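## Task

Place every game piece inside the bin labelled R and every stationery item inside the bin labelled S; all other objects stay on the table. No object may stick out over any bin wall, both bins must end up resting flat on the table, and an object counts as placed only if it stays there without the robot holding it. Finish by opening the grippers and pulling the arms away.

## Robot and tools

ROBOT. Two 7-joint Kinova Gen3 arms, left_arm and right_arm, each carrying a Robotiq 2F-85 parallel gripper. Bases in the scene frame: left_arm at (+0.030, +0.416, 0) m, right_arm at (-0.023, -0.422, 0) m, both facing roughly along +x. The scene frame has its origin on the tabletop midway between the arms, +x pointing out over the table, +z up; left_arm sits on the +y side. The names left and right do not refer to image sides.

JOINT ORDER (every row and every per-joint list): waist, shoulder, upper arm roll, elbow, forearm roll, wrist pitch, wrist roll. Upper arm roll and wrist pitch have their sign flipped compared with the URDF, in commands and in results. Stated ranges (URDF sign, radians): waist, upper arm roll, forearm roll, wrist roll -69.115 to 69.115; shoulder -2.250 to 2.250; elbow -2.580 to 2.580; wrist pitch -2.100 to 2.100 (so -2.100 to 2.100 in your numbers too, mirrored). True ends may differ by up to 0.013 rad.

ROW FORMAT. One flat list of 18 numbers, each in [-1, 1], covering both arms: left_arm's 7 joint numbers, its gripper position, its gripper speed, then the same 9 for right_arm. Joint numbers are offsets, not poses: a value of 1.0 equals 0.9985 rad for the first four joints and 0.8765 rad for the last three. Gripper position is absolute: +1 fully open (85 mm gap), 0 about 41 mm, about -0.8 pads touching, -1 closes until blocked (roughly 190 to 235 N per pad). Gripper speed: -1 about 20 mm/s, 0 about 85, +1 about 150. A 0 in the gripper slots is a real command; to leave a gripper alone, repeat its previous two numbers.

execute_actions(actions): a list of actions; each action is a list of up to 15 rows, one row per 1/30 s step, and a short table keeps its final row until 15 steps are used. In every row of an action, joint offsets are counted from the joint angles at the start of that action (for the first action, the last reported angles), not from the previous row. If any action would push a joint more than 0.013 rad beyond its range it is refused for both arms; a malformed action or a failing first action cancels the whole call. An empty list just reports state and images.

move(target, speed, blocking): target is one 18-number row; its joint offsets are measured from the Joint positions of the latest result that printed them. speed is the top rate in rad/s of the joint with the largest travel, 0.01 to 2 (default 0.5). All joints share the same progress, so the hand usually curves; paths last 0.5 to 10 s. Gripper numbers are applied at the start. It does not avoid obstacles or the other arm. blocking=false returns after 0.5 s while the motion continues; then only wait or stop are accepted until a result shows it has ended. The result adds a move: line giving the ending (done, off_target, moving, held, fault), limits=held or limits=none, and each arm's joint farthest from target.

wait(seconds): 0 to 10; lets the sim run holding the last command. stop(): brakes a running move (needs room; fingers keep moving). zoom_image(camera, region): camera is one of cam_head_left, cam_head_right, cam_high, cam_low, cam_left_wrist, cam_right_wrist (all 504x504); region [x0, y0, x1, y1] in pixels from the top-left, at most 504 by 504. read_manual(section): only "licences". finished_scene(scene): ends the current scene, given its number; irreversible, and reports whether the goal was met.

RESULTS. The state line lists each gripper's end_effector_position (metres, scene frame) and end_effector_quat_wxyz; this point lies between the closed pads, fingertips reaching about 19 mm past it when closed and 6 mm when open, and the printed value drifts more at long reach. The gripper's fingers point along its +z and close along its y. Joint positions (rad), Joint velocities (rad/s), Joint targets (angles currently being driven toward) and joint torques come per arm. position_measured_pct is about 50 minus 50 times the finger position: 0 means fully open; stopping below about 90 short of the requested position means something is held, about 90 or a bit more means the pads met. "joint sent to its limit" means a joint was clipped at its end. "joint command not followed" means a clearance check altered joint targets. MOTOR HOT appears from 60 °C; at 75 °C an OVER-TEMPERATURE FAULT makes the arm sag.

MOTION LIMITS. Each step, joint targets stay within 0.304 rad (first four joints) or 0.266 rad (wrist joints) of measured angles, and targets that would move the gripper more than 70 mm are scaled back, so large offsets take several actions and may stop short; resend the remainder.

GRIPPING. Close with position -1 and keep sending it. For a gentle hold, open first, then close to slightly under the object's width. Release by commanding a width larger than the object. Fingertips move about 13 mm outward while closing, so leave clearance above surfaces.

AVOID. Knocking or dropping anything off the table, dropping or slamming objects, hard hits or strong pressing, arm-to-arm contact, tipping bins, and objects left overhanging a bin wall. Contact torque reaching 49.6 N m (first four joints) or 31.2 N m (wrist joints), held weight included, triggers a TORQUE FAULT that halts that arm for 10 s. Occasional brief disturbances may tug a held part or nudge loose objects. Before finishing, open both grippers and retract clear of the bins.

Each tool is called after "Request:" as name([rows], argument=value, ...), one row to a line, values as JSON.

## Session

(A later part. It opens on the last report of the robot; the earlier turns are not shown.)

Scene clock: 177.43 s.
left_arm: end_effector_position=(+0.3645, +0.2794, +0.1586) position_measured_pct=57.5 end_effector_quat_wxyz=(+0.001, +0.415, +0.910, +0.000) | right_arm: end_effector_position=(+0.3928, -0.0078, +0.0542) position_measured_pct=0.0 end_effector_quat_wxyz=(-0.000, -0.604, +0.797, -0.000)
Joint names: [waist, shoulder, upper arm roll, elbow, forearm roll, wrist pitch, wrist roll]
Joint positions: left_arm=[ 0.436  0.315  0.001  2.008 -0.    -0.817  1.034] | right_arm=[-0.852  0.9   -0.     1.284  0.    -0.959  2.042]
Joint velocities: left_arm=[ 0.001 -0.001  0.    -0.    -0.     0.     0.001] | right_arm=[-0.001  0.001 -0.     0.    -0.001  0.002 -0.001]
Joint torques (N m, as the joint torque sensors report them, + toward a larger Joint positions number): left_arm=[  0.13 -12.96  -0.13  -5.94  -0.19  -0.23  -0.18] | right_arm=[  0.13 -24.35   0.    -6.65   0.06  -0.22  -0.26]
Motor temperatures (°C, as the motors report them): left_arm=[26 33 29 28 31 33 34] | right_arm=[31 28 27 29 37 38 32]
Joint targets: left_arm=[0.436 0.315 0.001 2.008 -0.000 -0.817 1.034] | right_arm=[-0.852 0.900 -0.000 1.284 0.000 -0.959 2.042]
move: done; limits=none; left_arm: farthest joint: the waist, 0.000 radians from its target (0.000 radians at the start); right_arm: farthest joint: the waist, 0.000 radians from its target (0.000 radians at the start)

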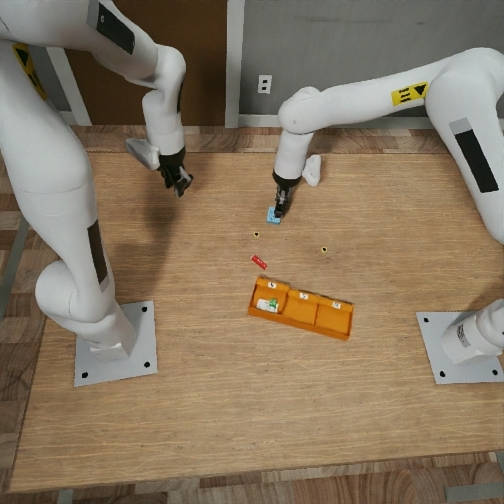

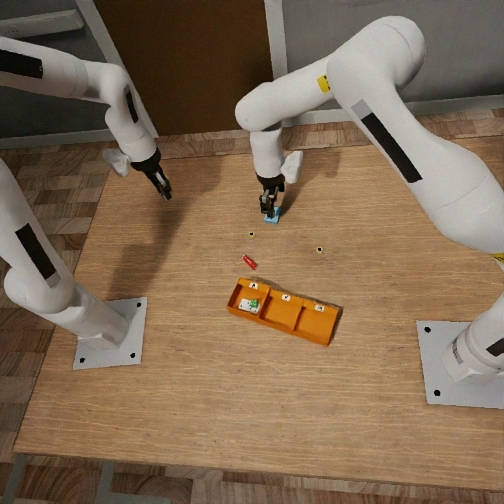

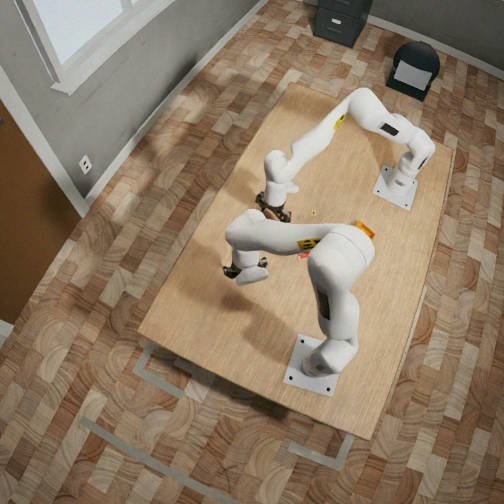

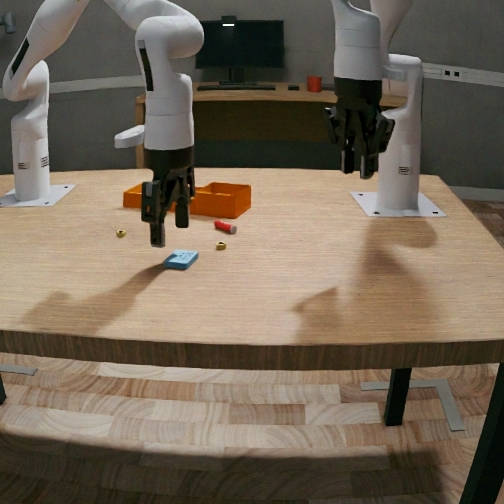

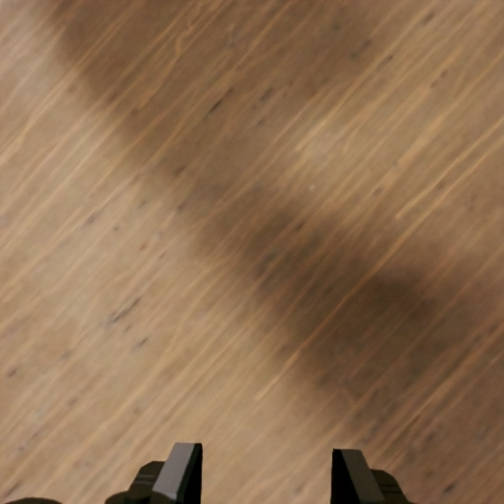

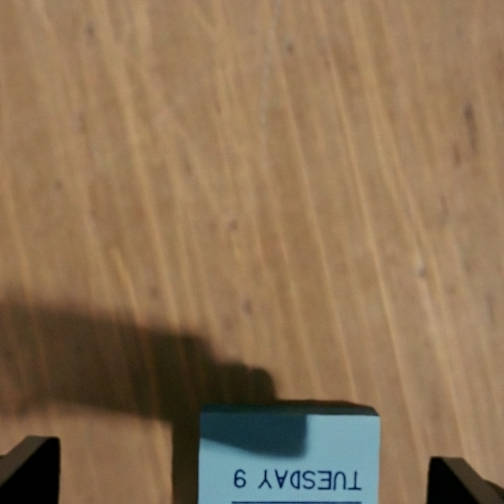

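Request:
move(target=[0,0,0,0,0,0,0,-0.15,0, -0.013,0.028,0,0.0635,0,0.106,-0.014,1,1], speed=0.2)

Request:
move(target=[0,0,0,0,0,0,0,-0.15,0, 0,0,0,0,0,0,0,-1,0.5])

Request:
move(target=[0,0,0,0,0,0,0,-0.15,0, 0,-0.2,0,-0.03,0,-0.262,0,-1,0.5])

Scene clock: 187.77 s.
left_arm: end_effector_position=(+0.3645, +0.2794, +0.1586) position_measured_pct=57.5 end_effector_quat_wxyz=(+0.001, +0.415, +0.910, +0.000) | right_arm: end_effector_position=(+0.3808, -0.0098, +0.0222) position_measured_pct=0.0 end_effector_quat_wxyz=(+0.000, -0.604, +0.797, -0.000)
Joint names: [waist, shoulder, upper arm roll, elbow, forearm roll, wrist pitch, wrist roll]
Joint positions: left_arm=[ 0.436  0.315  0.001  2.008 -0.    -0.817  1.034] | right_arm=[-0.865  0.928 -0.     1.347  0.    -0.866  2.029]
Joint velocities: left_arm=[-0.    -0.001 -0.001  0.     0.    -0.     0.   ] | right_arm=[-0.001  0.001  0.    -0.     0.     0.002 -0.   ]
Joint torques (N m, as the joint torque sensors report them, + toward a larger Joint positions number): left_arm=[  0.14 -12.87  -0.14  -5.82  -0.2   -0.23  -0.24] | right_arm=[  0.08 -24.23   0.04  -6.17  -0.11  -0.09  -0.35]
Motor temperatures (°C, as the motors report them): left_arm=[26 33 29 28 31 33 34] | right_arm=[31 28 27 29 37 38 32]
Joint targets: left_arm=[0.436 0.315 0.001 2.008 -0.000 -0.817 1.034] | right_arm=[-0.865 0.928 -0.000 1.347 0.000 -0.866 2.029]
move: done; limits=none; left_arm: farthest joint: the waist, 0.000 radians from its target (0.000 radians at the start); right_arm: farthest joint: the waist, 0.000 radians from its target (0.013 radians at the start)

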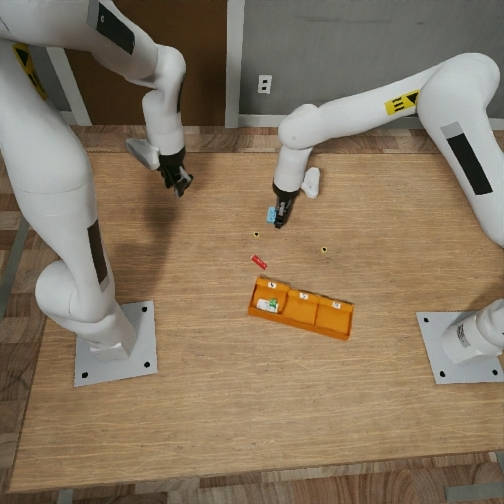

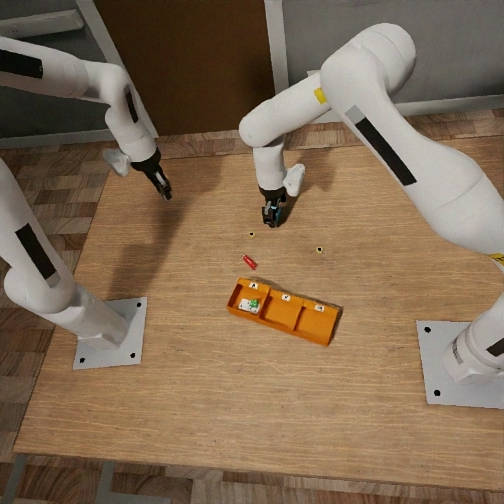

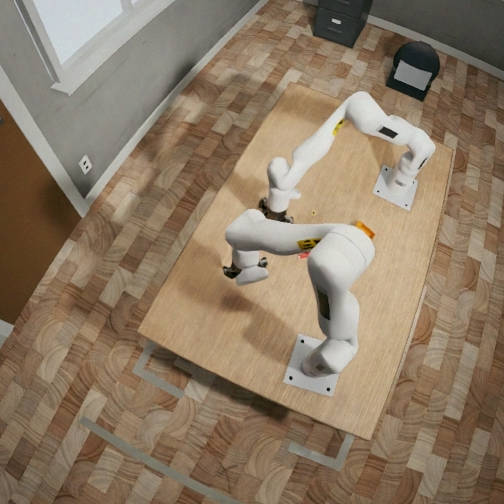

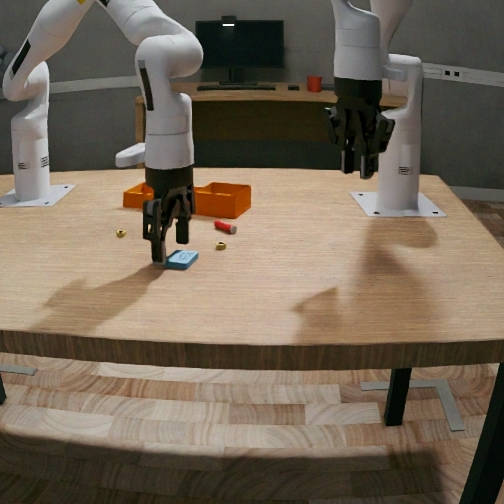

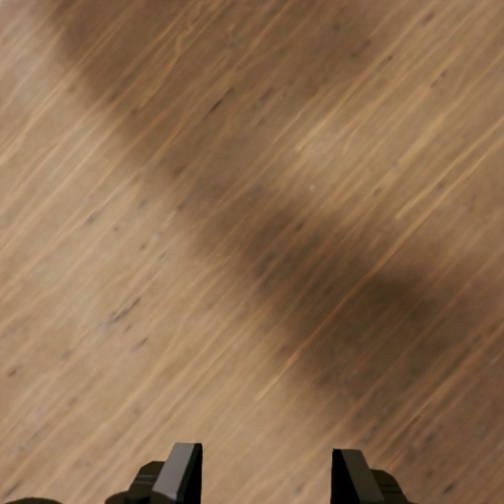

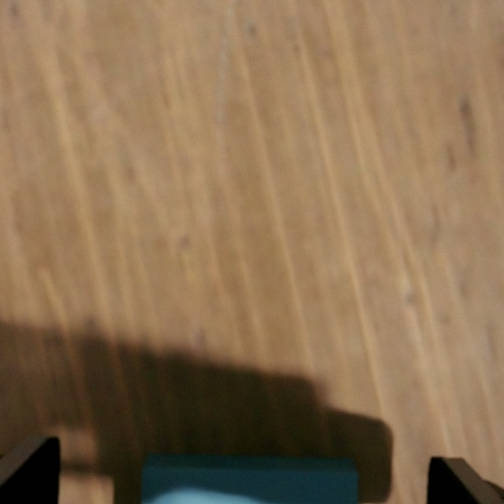

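Scene clock: 188.47 s.
left_arm: end_effector_position=(+0.3645, +0.2794, +0.1586) position_measured_pct=57.5 end_effector_quat_wxyz=(+0.001, +0.415, +0.910, +0.000) | right_arm: end_effector_position=(+0.3814, -0.0092, +0.0240) position_measured_pct=47.2 end_effector_quat_wxyz=(+0.002, -0.604, +0.797, +0.000)
Joint names: [waist, shoulder, upper arm roll, elbow, forearm roll, wrist pitch, wrist roll]
Joint positions: left_arm=[ 0.436  0.315  0.001  2.008 -0.    -0.817  1.034] | right_arm=[-0.865  0.925 -0.     1.346  0.    -0.867  2.029]
Joint velocities: left_arm=[ 0.    -0.001 -0.     0.    -0.    -0.     0.001] | right_arm=[-0.002  0.     0.     0.001 -0.     0.    -0.   ]
Joint torques (N m, as the joint torque sensors report them, + toward a larger Joint positions number): left_arm=[  0.14 -12.88  -0.1   -5.83  -0.25  -0.24  -0.26] | right_arm=[ -0.07 -21.54   0.24  -5.85  -0.03   0.2   -0.33]
Motor temperatures (°C, as the motors report them): left_arm=[26 33 29 28 31 33 34] | right_arm=[31 28 27 29 37 38 32]
Joint targets: left_arm=[0.436 0.315 0.001 2.008 -0.000 -0.817 1.034] | right_arm=[-0.865 0.928 -0.000 1.347 0.000 -0.866 2.029]
move: done; limits=none; left_arm: farthest joint: the waist, 0.000 radians from its target (0.000 radians at the start); right_arm: farthest joint: the shoulder, 0.003 radians from its target (0.000 radians at the start)

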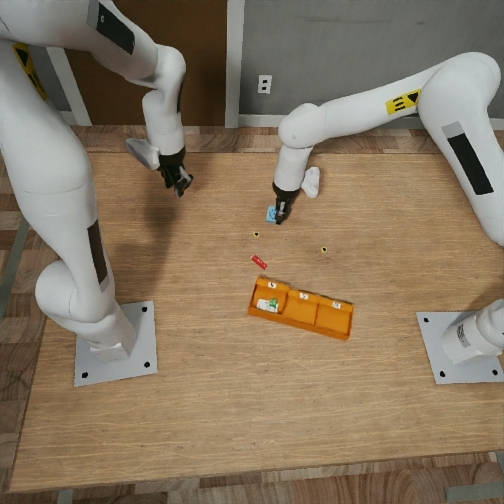

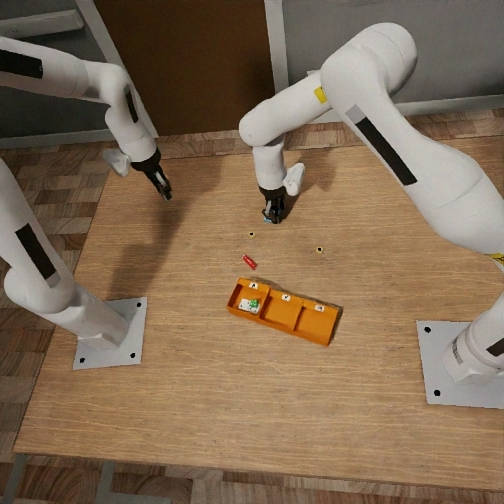

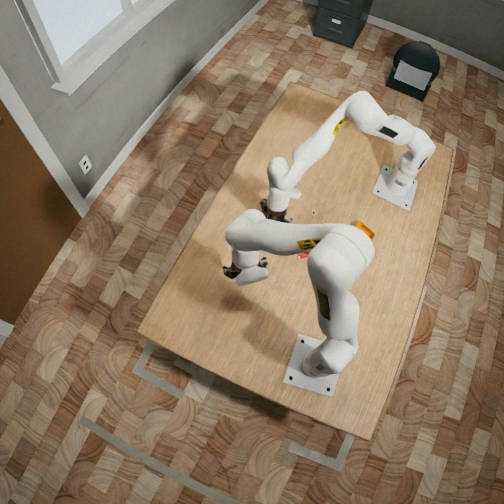

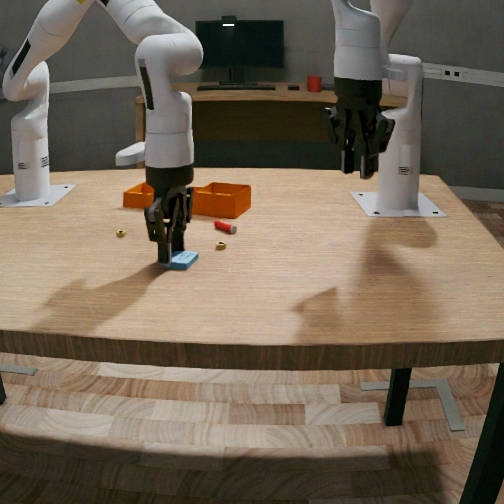

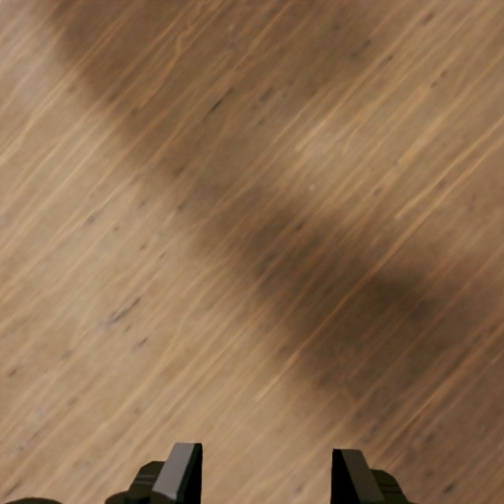

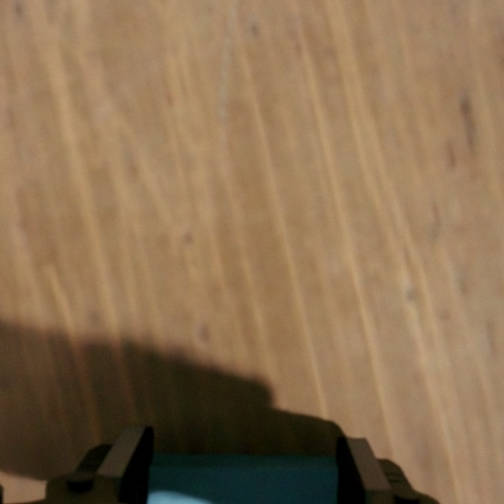

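Scene clock: 189.47 s.
left_arm: end_effector_position=(+0.3645, +0.2794, +0.1586) position_measured_pct=57.5 end_effector_quat_wxyz=(+0.001, +0.415, +0.910, +0.000) | right_arm: end_effector_position=(+0.3700, -0.0219, +0.1456) position_measured_pct=47.2 end_effector_quat_wxyz=(+0.002, -0.604, +0.797, +0.000)
Joint names: [waist, shoulder, upper arm roll, elbow, forearm roll, wrist pitch, wrist roll]
Joint positions: left_arm=[ 0.436  0.315  0.001  2.008 -0.    -0.817  1.034] | right_arm=[-0.865  0.726 -0.     1.316  0.    -1.097  2.029]
Joint velocities: left_arm=[-0.     0.    -0.001 -0.     0.    -0.001 -0.003] | right_arm=[-0.    -0.001  0.     0.    -0.001 -0.    -0.   ]
Joint torques (N m, as the joint torque sensors report them, + toward a larger Joint positions number): left_arm=[  0.22 -13.01  -0.15  -5.91  -0.26  -0.23  -0.23] | right_arm=[  0.04 -22.92   0.08  -7.52   0.04  -0.28  -0.46]
Motor temperatures (°C, as the motors report them): left_arm=[26 33 29 28 31 33 34] | right_arm=[31 28 27 29 37 38 32]
Joint targets: left_arm=[0.436 0.315 0.001 2.008 -0.000 -0.817 1.034] | right_arm=[-0.865 0.725 -0.000 1.316 0.000 -1.097 2.029]
move: done; limits=none; left_arm: farthest joint: the waist, 0.000 radians from its target (0.000 radians at the start); right_arm: farthest joint: the waist, 0.000 radians from its target (0.000 radians at the start)

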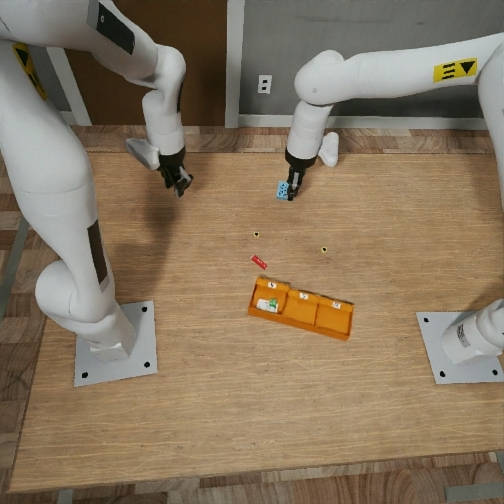

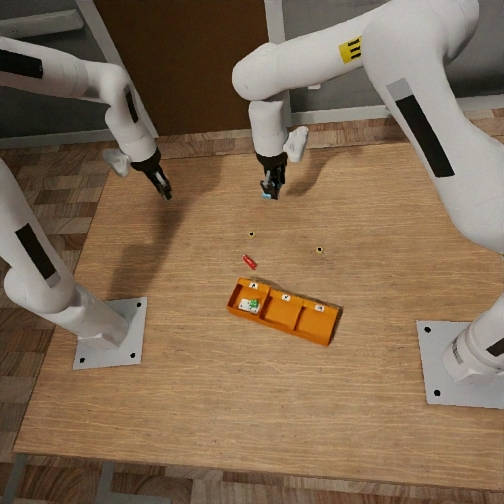

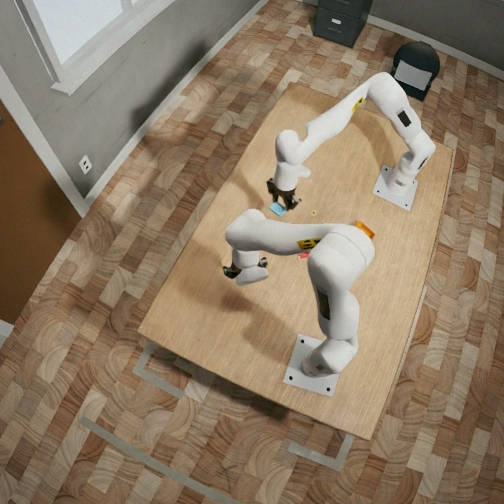

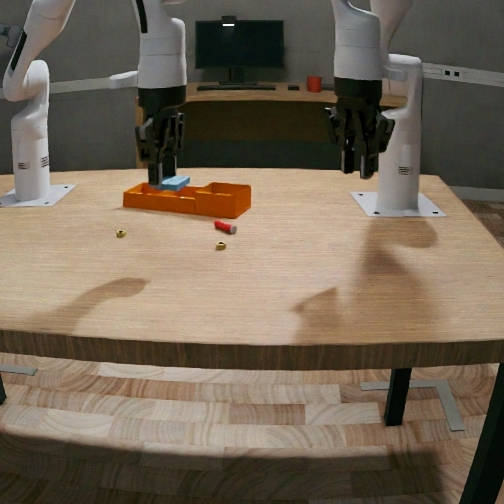

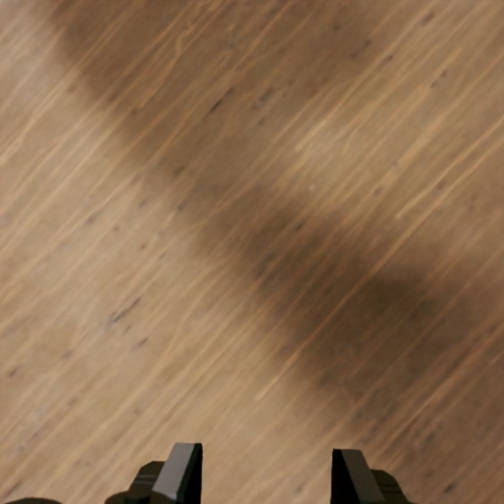

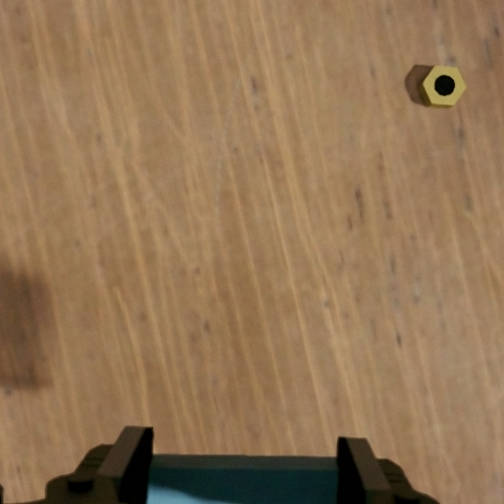

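Request:
move(target=[0,0,0,0,0,0,0,-0.15,0, -0.512,-0.271,0,0.582,0,0.351,1,-1,0.5], speed=0.9)

Request:
move(target=[0,0,0,0,0,0,0,-0.15,0, 0,0,0,0,0,0,0.326,-1,0.5], speed=0.9)

Scene clock: 197.97 s.
left_arm: end_effector_position=(+0.3645, +0.2794, +0.1586) position_measured_pct=57.5 end_effector_quat_wxyz=(+0.001, +0.415, +0.910, +0.000) | right_arm: end_effector_position=(+0.0907, -0.0291, +0.1299) position_measured_pct=47.2 end_effector_quat_wxyz=(+0.000, +0.974, -0.227, +0.000)
Joint names: [waist, shoulder, upper arm roll, elbow, forearm roll, wrist pitch, wrist roll]
Joint positions: left_arm=[ 0.436  0.315  0.001  2.008 -0.    -0.817  1.034] | right_arm=[-1.376  0.455 -0.     1.897  0.    -0.789  2.906]
Joint velocities: left_arm=[ 0. -0. -0. -0. -0.  0.  0.] | right_arm=[-0.002 -0.001 -0.    -0.001  0.001 -0.001  0.   ]
Joint torques (N m, as the joint torque sensors report them, + toward a larger Joint positions number): left_arm=[  0.17 -12.92  -0.06  -6.03  -0.28  -0.25  -0.25] | right_arm=[  0.07 -16.38   0.19  -5.91   0.09  -0.14  -0.38]
Motor temperatures (°C, as the motors report them): left_arm=[26 33 29 28 31 33 34] | right_arm=[31 28 27 29 37 38 32]
Joint targets: left_arm=[0.436 0.315 0.001 2.008 -0.000 -0.817 1.034] | right_arm=[-1.376 0.455 -0.000 1.897 0.000 -0.789 2.906]
move: done; limits=none; left_arm: farthest joint: the waist, 0.000 radians from its target (0.000 radians at the start); right_arm: farthest joint: the waist, 0.001 radians from its target (0.512 radians at the start)

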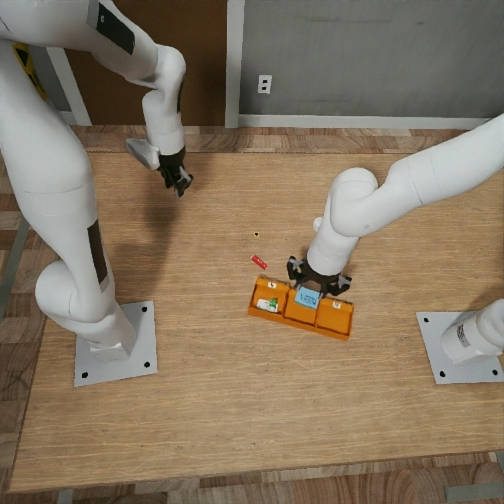

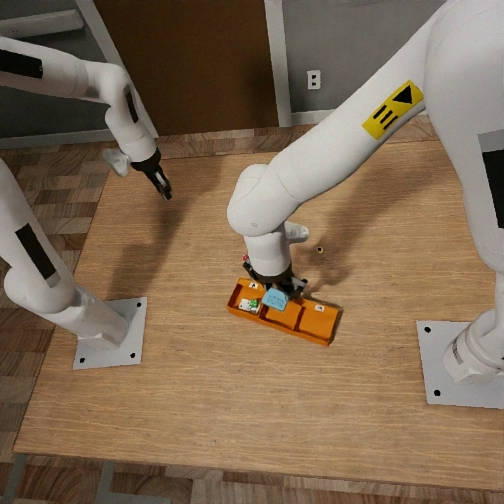

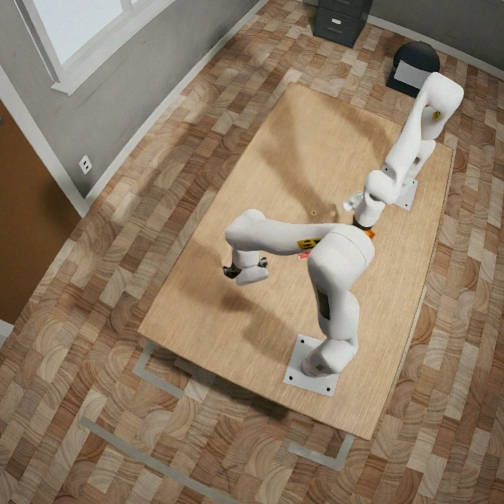

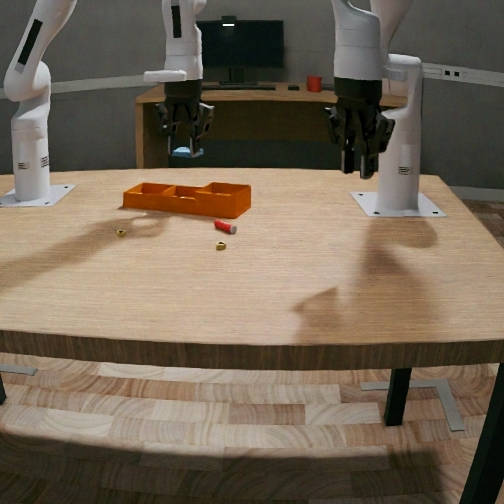

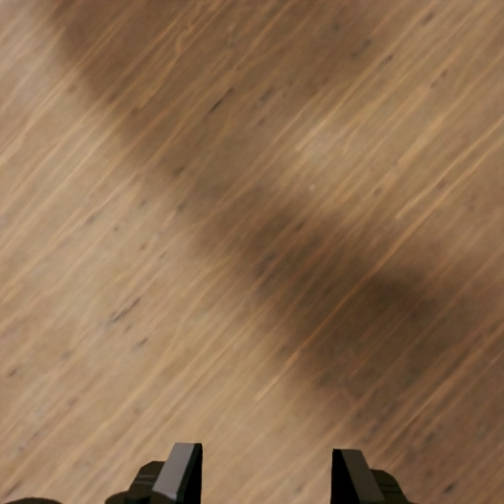

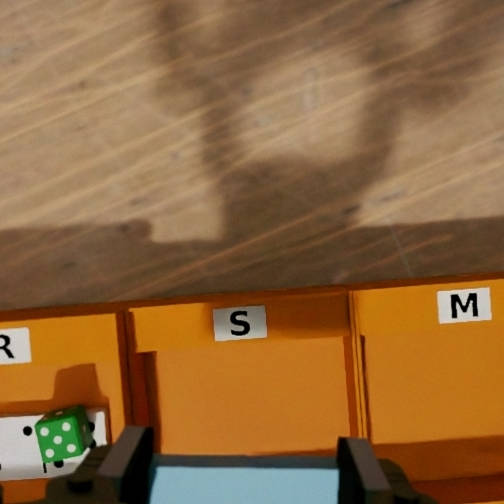

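Scene clock: 198.83 s.
left_arm: end_effector_position=(+0.3645, +0.2794, +0.1586) position_measured_pct=57.5 end_effector_quat_wxyz=(+0.001, +0.415, +0.910, +0.000) | right_arm: end_effector_position=(+0.0907, -0.0291, +0.1299) position_measured_pct=47.2 end_effector_quat_wxyz=(+0.000, +0.996, -0.086, +0.000)
Joint names: [waist, shoulder, upper arm roll, elbow, forearm roll, wrist pitch, wrist roll]
Joint positions: left_arm=[ 0.436  0.315  0.001  2.008 -0.    -0.817  1.034] | right_arm=[-1.376  0.455 -0.     1.897  0.    -0.789  3.192]
Joint velocities: left_arm=[ 0.001  0.002 -0.001  0.    -0.     0.     0.001] | right_arm=[-0.     0.001 -0.     0.     0.001 -0.001  0.   ]
Joint torques (N m, as the joint torque sensors report them, + toward a larger Joint positions number): left_arm=[  0.11 -13.    -0.18  -5.9   -0.2   -0.3   -0.19] | right_arm=[  0.07 -16.19   0.1   -6.     0.04  -0.26  -0.47]
Motor temperatures (°C, as the motors report them): left_arm=[26 33 29 28 31 33 34] | right_arm=[31 28 27 29 37 38 32]
Joint targets: left_arm=[0.436 0.315 0.001 2.008 -0.000 -0.817 1.034] | right_arm=[-1.376 0.455 -0.000 1.897 0.000 -0.789 3.192]
move: done; limits=none; left_arm: farthest joint: the waist, 0.000 radians from its target (0.000 radians at the start); right_arm: farthest joint: the waist, 0.000 radians from its target (0.000 radians at the start)

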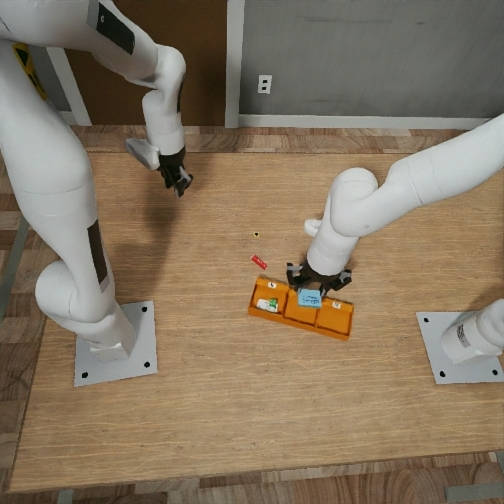

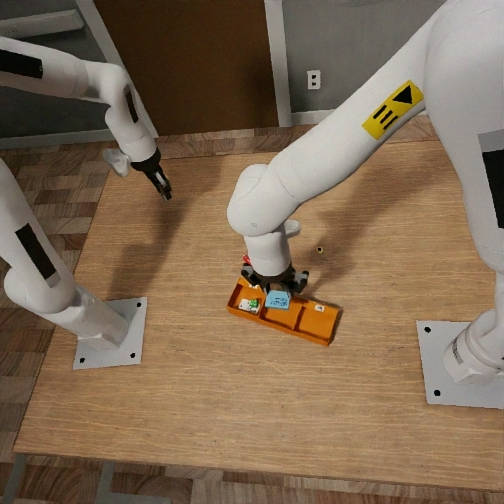

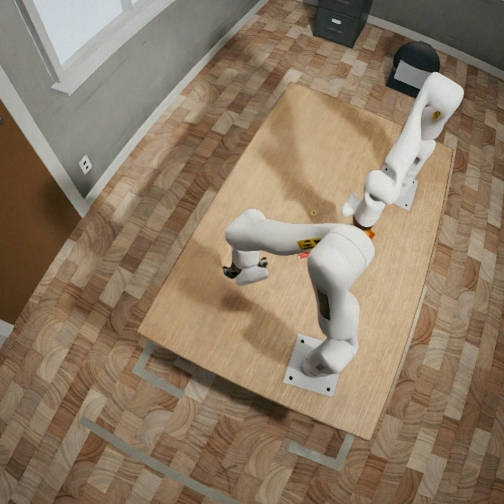

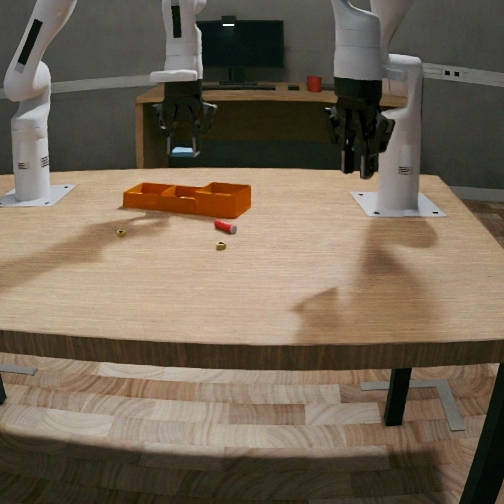

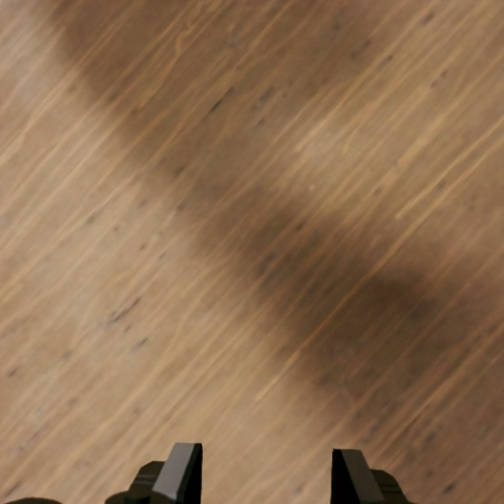

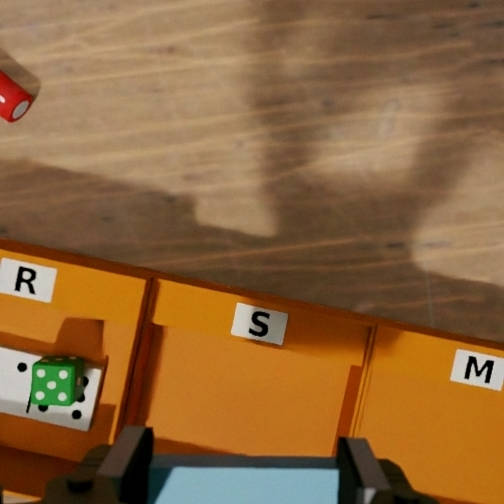

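Request:
move(target=[0,0,0,0,0,0,0,-0.15,0, 0.004,0.08,0,0.044,0,0.141,-0.2,-1,0.5], speed=0.3)

Scene clock: 211.40 s.
left_arm: end_effector_position=(+0.3645, +0.2794, +0.1586) position_measured_pct=57.5 end_effector_quat_wxyz=(+0.001, +0.415, +0.910, +0.000) | right_arm: end_effector_position=(+0.0924, -0.0291, +0.0882) position_measured_pct=47.2 end_effector_quat_wxyz=(+0.000, +0.985, -0.175, +0.000)
Joint names: [waist, shoulder, upper arm roll, elbow, forearm roll, wrist pitch, wrist roll]
Joint positions: left_arm=[ 0.436  0.315  0.001  2.008 -0.    -0.817  1.034] | right_arm=[-1.372  0.535 -0.     1.941  0.    -0.665  3.016]
Joint velocities: left_arm=[-0.    -0.    -0.001  0.    -0.001 -0.001 -0.001] | right_arm=[ 0.     0.001  0.     0.     0.002  0.    -0.001]
Joint torques (N m, as the joint torque sensors report them, + toward a larger Joint positions number): left_arm=[  0.11 -12.88  -0.05  -5.92  -0.17  -0.22  -0.24] | right_arm=[  0.25 -16.82   0.04  -5.09   0.01  -0.19  -0.25]
Motor temperatures (°C, as the motors report them): left_arm=[26 33 29 28 31 33 34] | right_arm=[31 28 27 29 37 38 32]
Joint targets: left_arm=[0.436 0.315 0.001 2.008 -0.000 -0.817 1.034] | right_arm=[-1.372 0.535 -0.000 1.941 0.000 -0.665 3.016]
move: done; limits=none; left_arm: farthest joint: the waist, 0.000 radians from its target (0.000 radians at the start); right_arm: farthest joint: the waist, 0.000 radians from its target (0.004 radians at the start)

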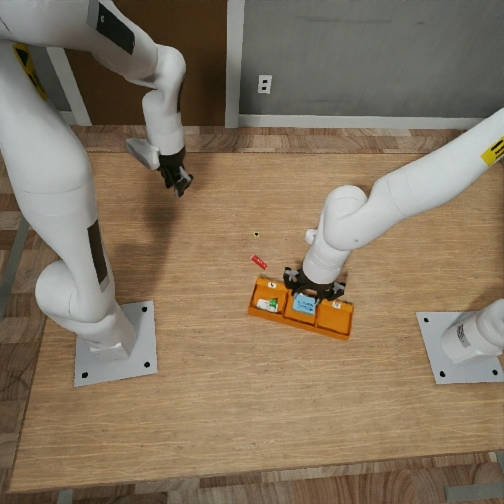

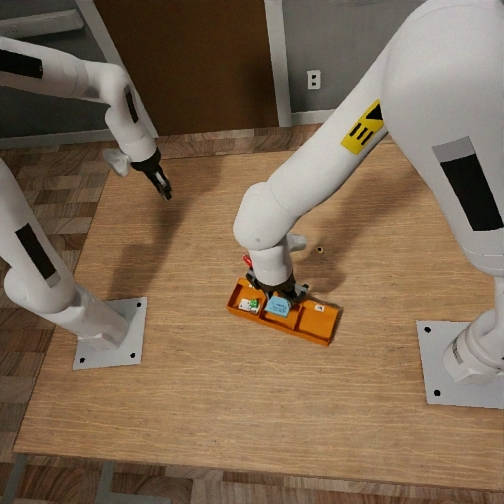

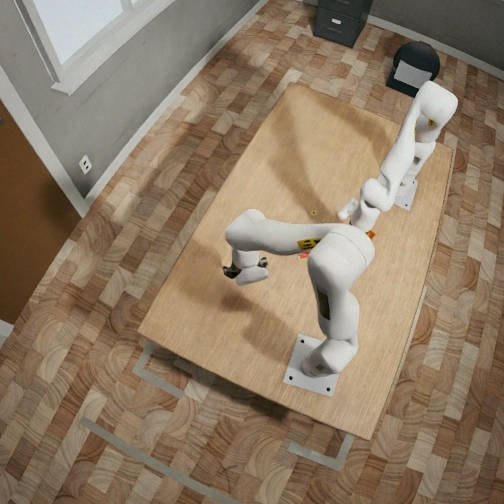

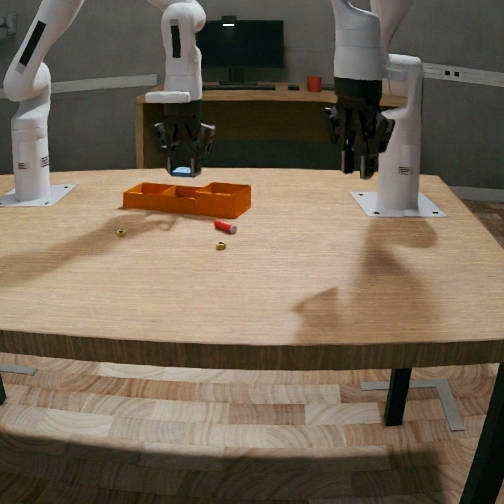

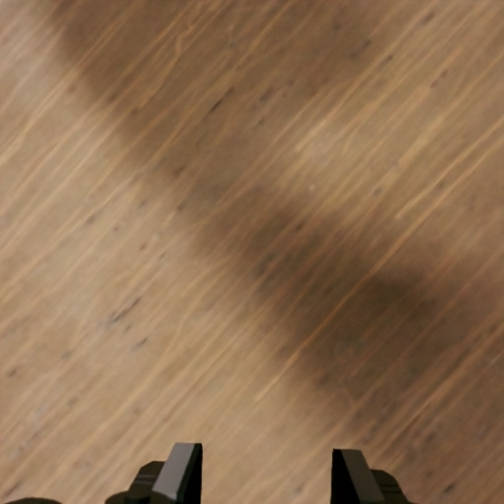

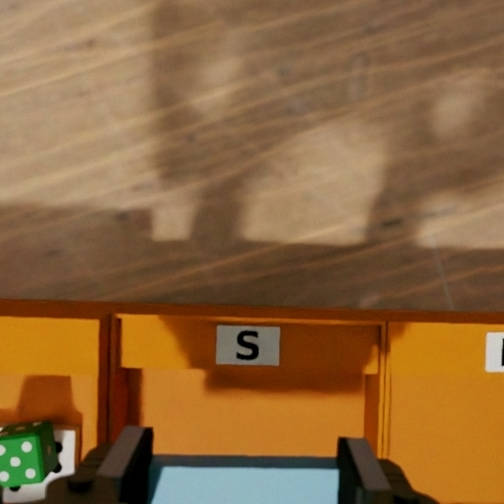

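Request:
move(target=[0,0,0,0,0,0,0,-0.15,0, 0,0.08,0,0.044,0,0.141,0,-1,0.5], speed=0.15)

Scene clock: 214.63 s.
left_arm: end_effector_position=(+0.3645, +0.2794, +0.1586) position_measured_pct=57.5 end_effector_quat_wxyz=(+0.001, +0.415, +0.910, +0.000) | right_arm: end_effector_position=(+0.0915, -0.0328, +0.0480) position_measured_pct=47.2 end_effector_quat_wxyz=(-0.000, +0.985, -0.175, +0.000)
Joint names: [waist, shoulder, upper arm roll, elbow, forearm roll, wrist pitch, wrist roll]
Joint positions: left_arm=[ 0.436  0.315  0.001  2.008 -0.    -0.817  1.034] | right_arm=[-1.372  0.614 -0.     1.985  0.    -0.542  3.016]
Joint velocities: left_arm=[-0.001  0.002  0.001  0.     0.     0.001 -0.001] | right_arm=[-0.     0.002 -0.     0.    -0.001  0.002 -0.   ]
Joint torques (N m, as the joint torque sensors report them, + toward a larger Joint positions number): left_arm=[  0.12 -12.88  -0.21  -5.94  -0.17  -0.21  -0.25] | right_arm=[  0.14 -17.61   0.07  -4.16   0.03  -0.22  -0.29]
Motor temperatures (°C, as the motors report them): left_arm=[26 33 29 28 31 33 34] | right_arm=[31 28 27 29 37 38 32]
Joint targets: left_arm=[0.436 0.315 0.001 2.008 -0.000 -0.817 1.034] | right_arm=[-1.372 0.615 -0.000 1.985 0.000 -0.542 3.016]
move: done; limits=none; left_arm: farthest joint: the waist, 0.000 radians from its target (0.000 radians at the start); right_arm: farthest joint: the waist, 0.000 radians from its target (0.000 radians at the start)

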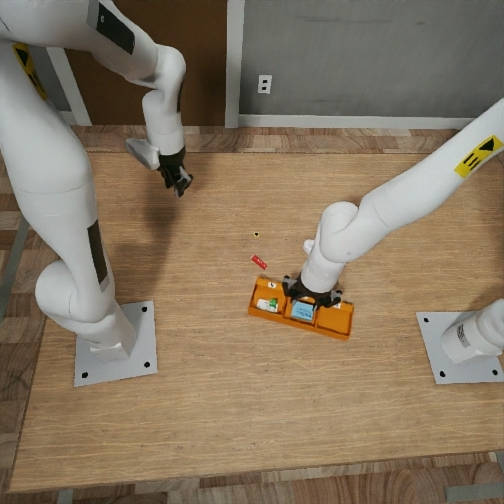

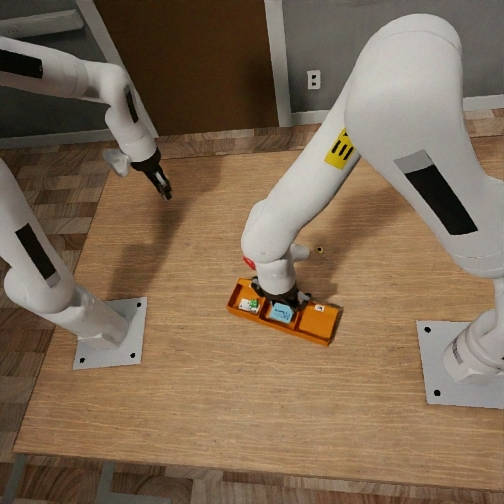

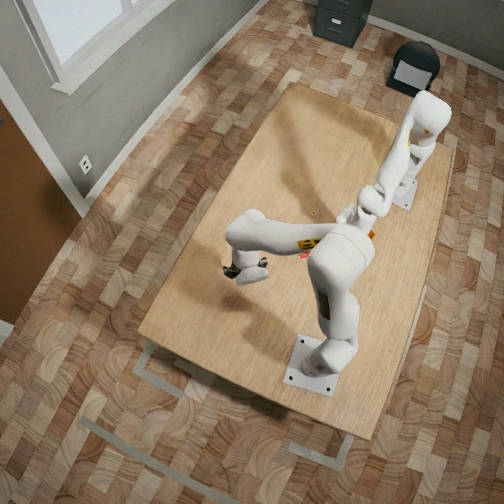

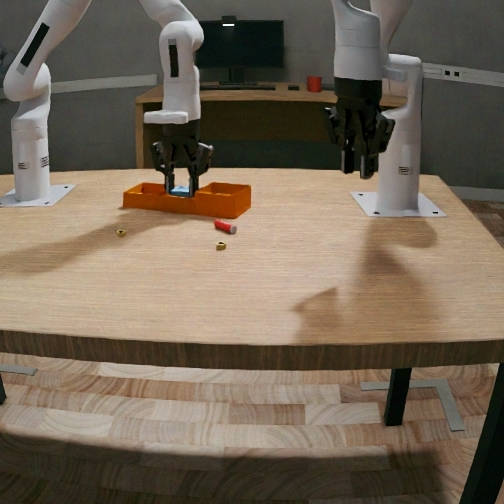

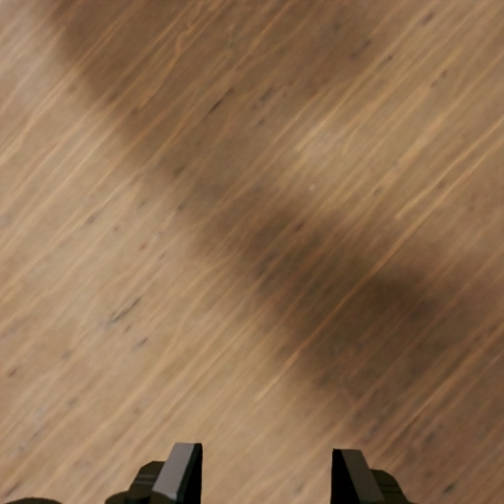

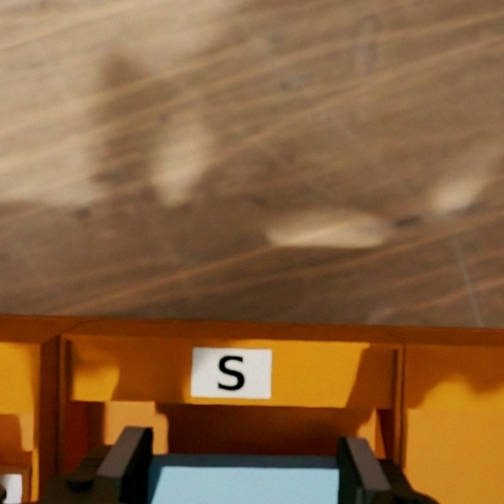

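Request:
zoom_image(camera="cam_head_left", region=[240,260,370,350])

Region (240, 260, 370, 350) of cam_head_left's 504x504 image, scaled by 3.877, with more detail than that image has; it fills the top 349 rows of this view, and the rest is white.

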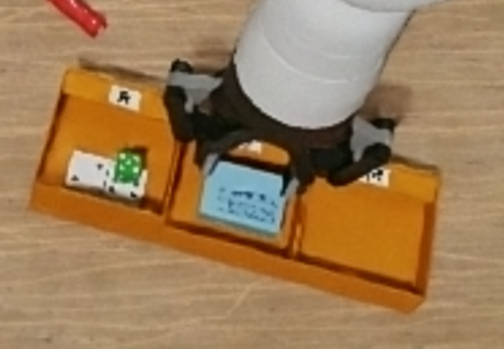

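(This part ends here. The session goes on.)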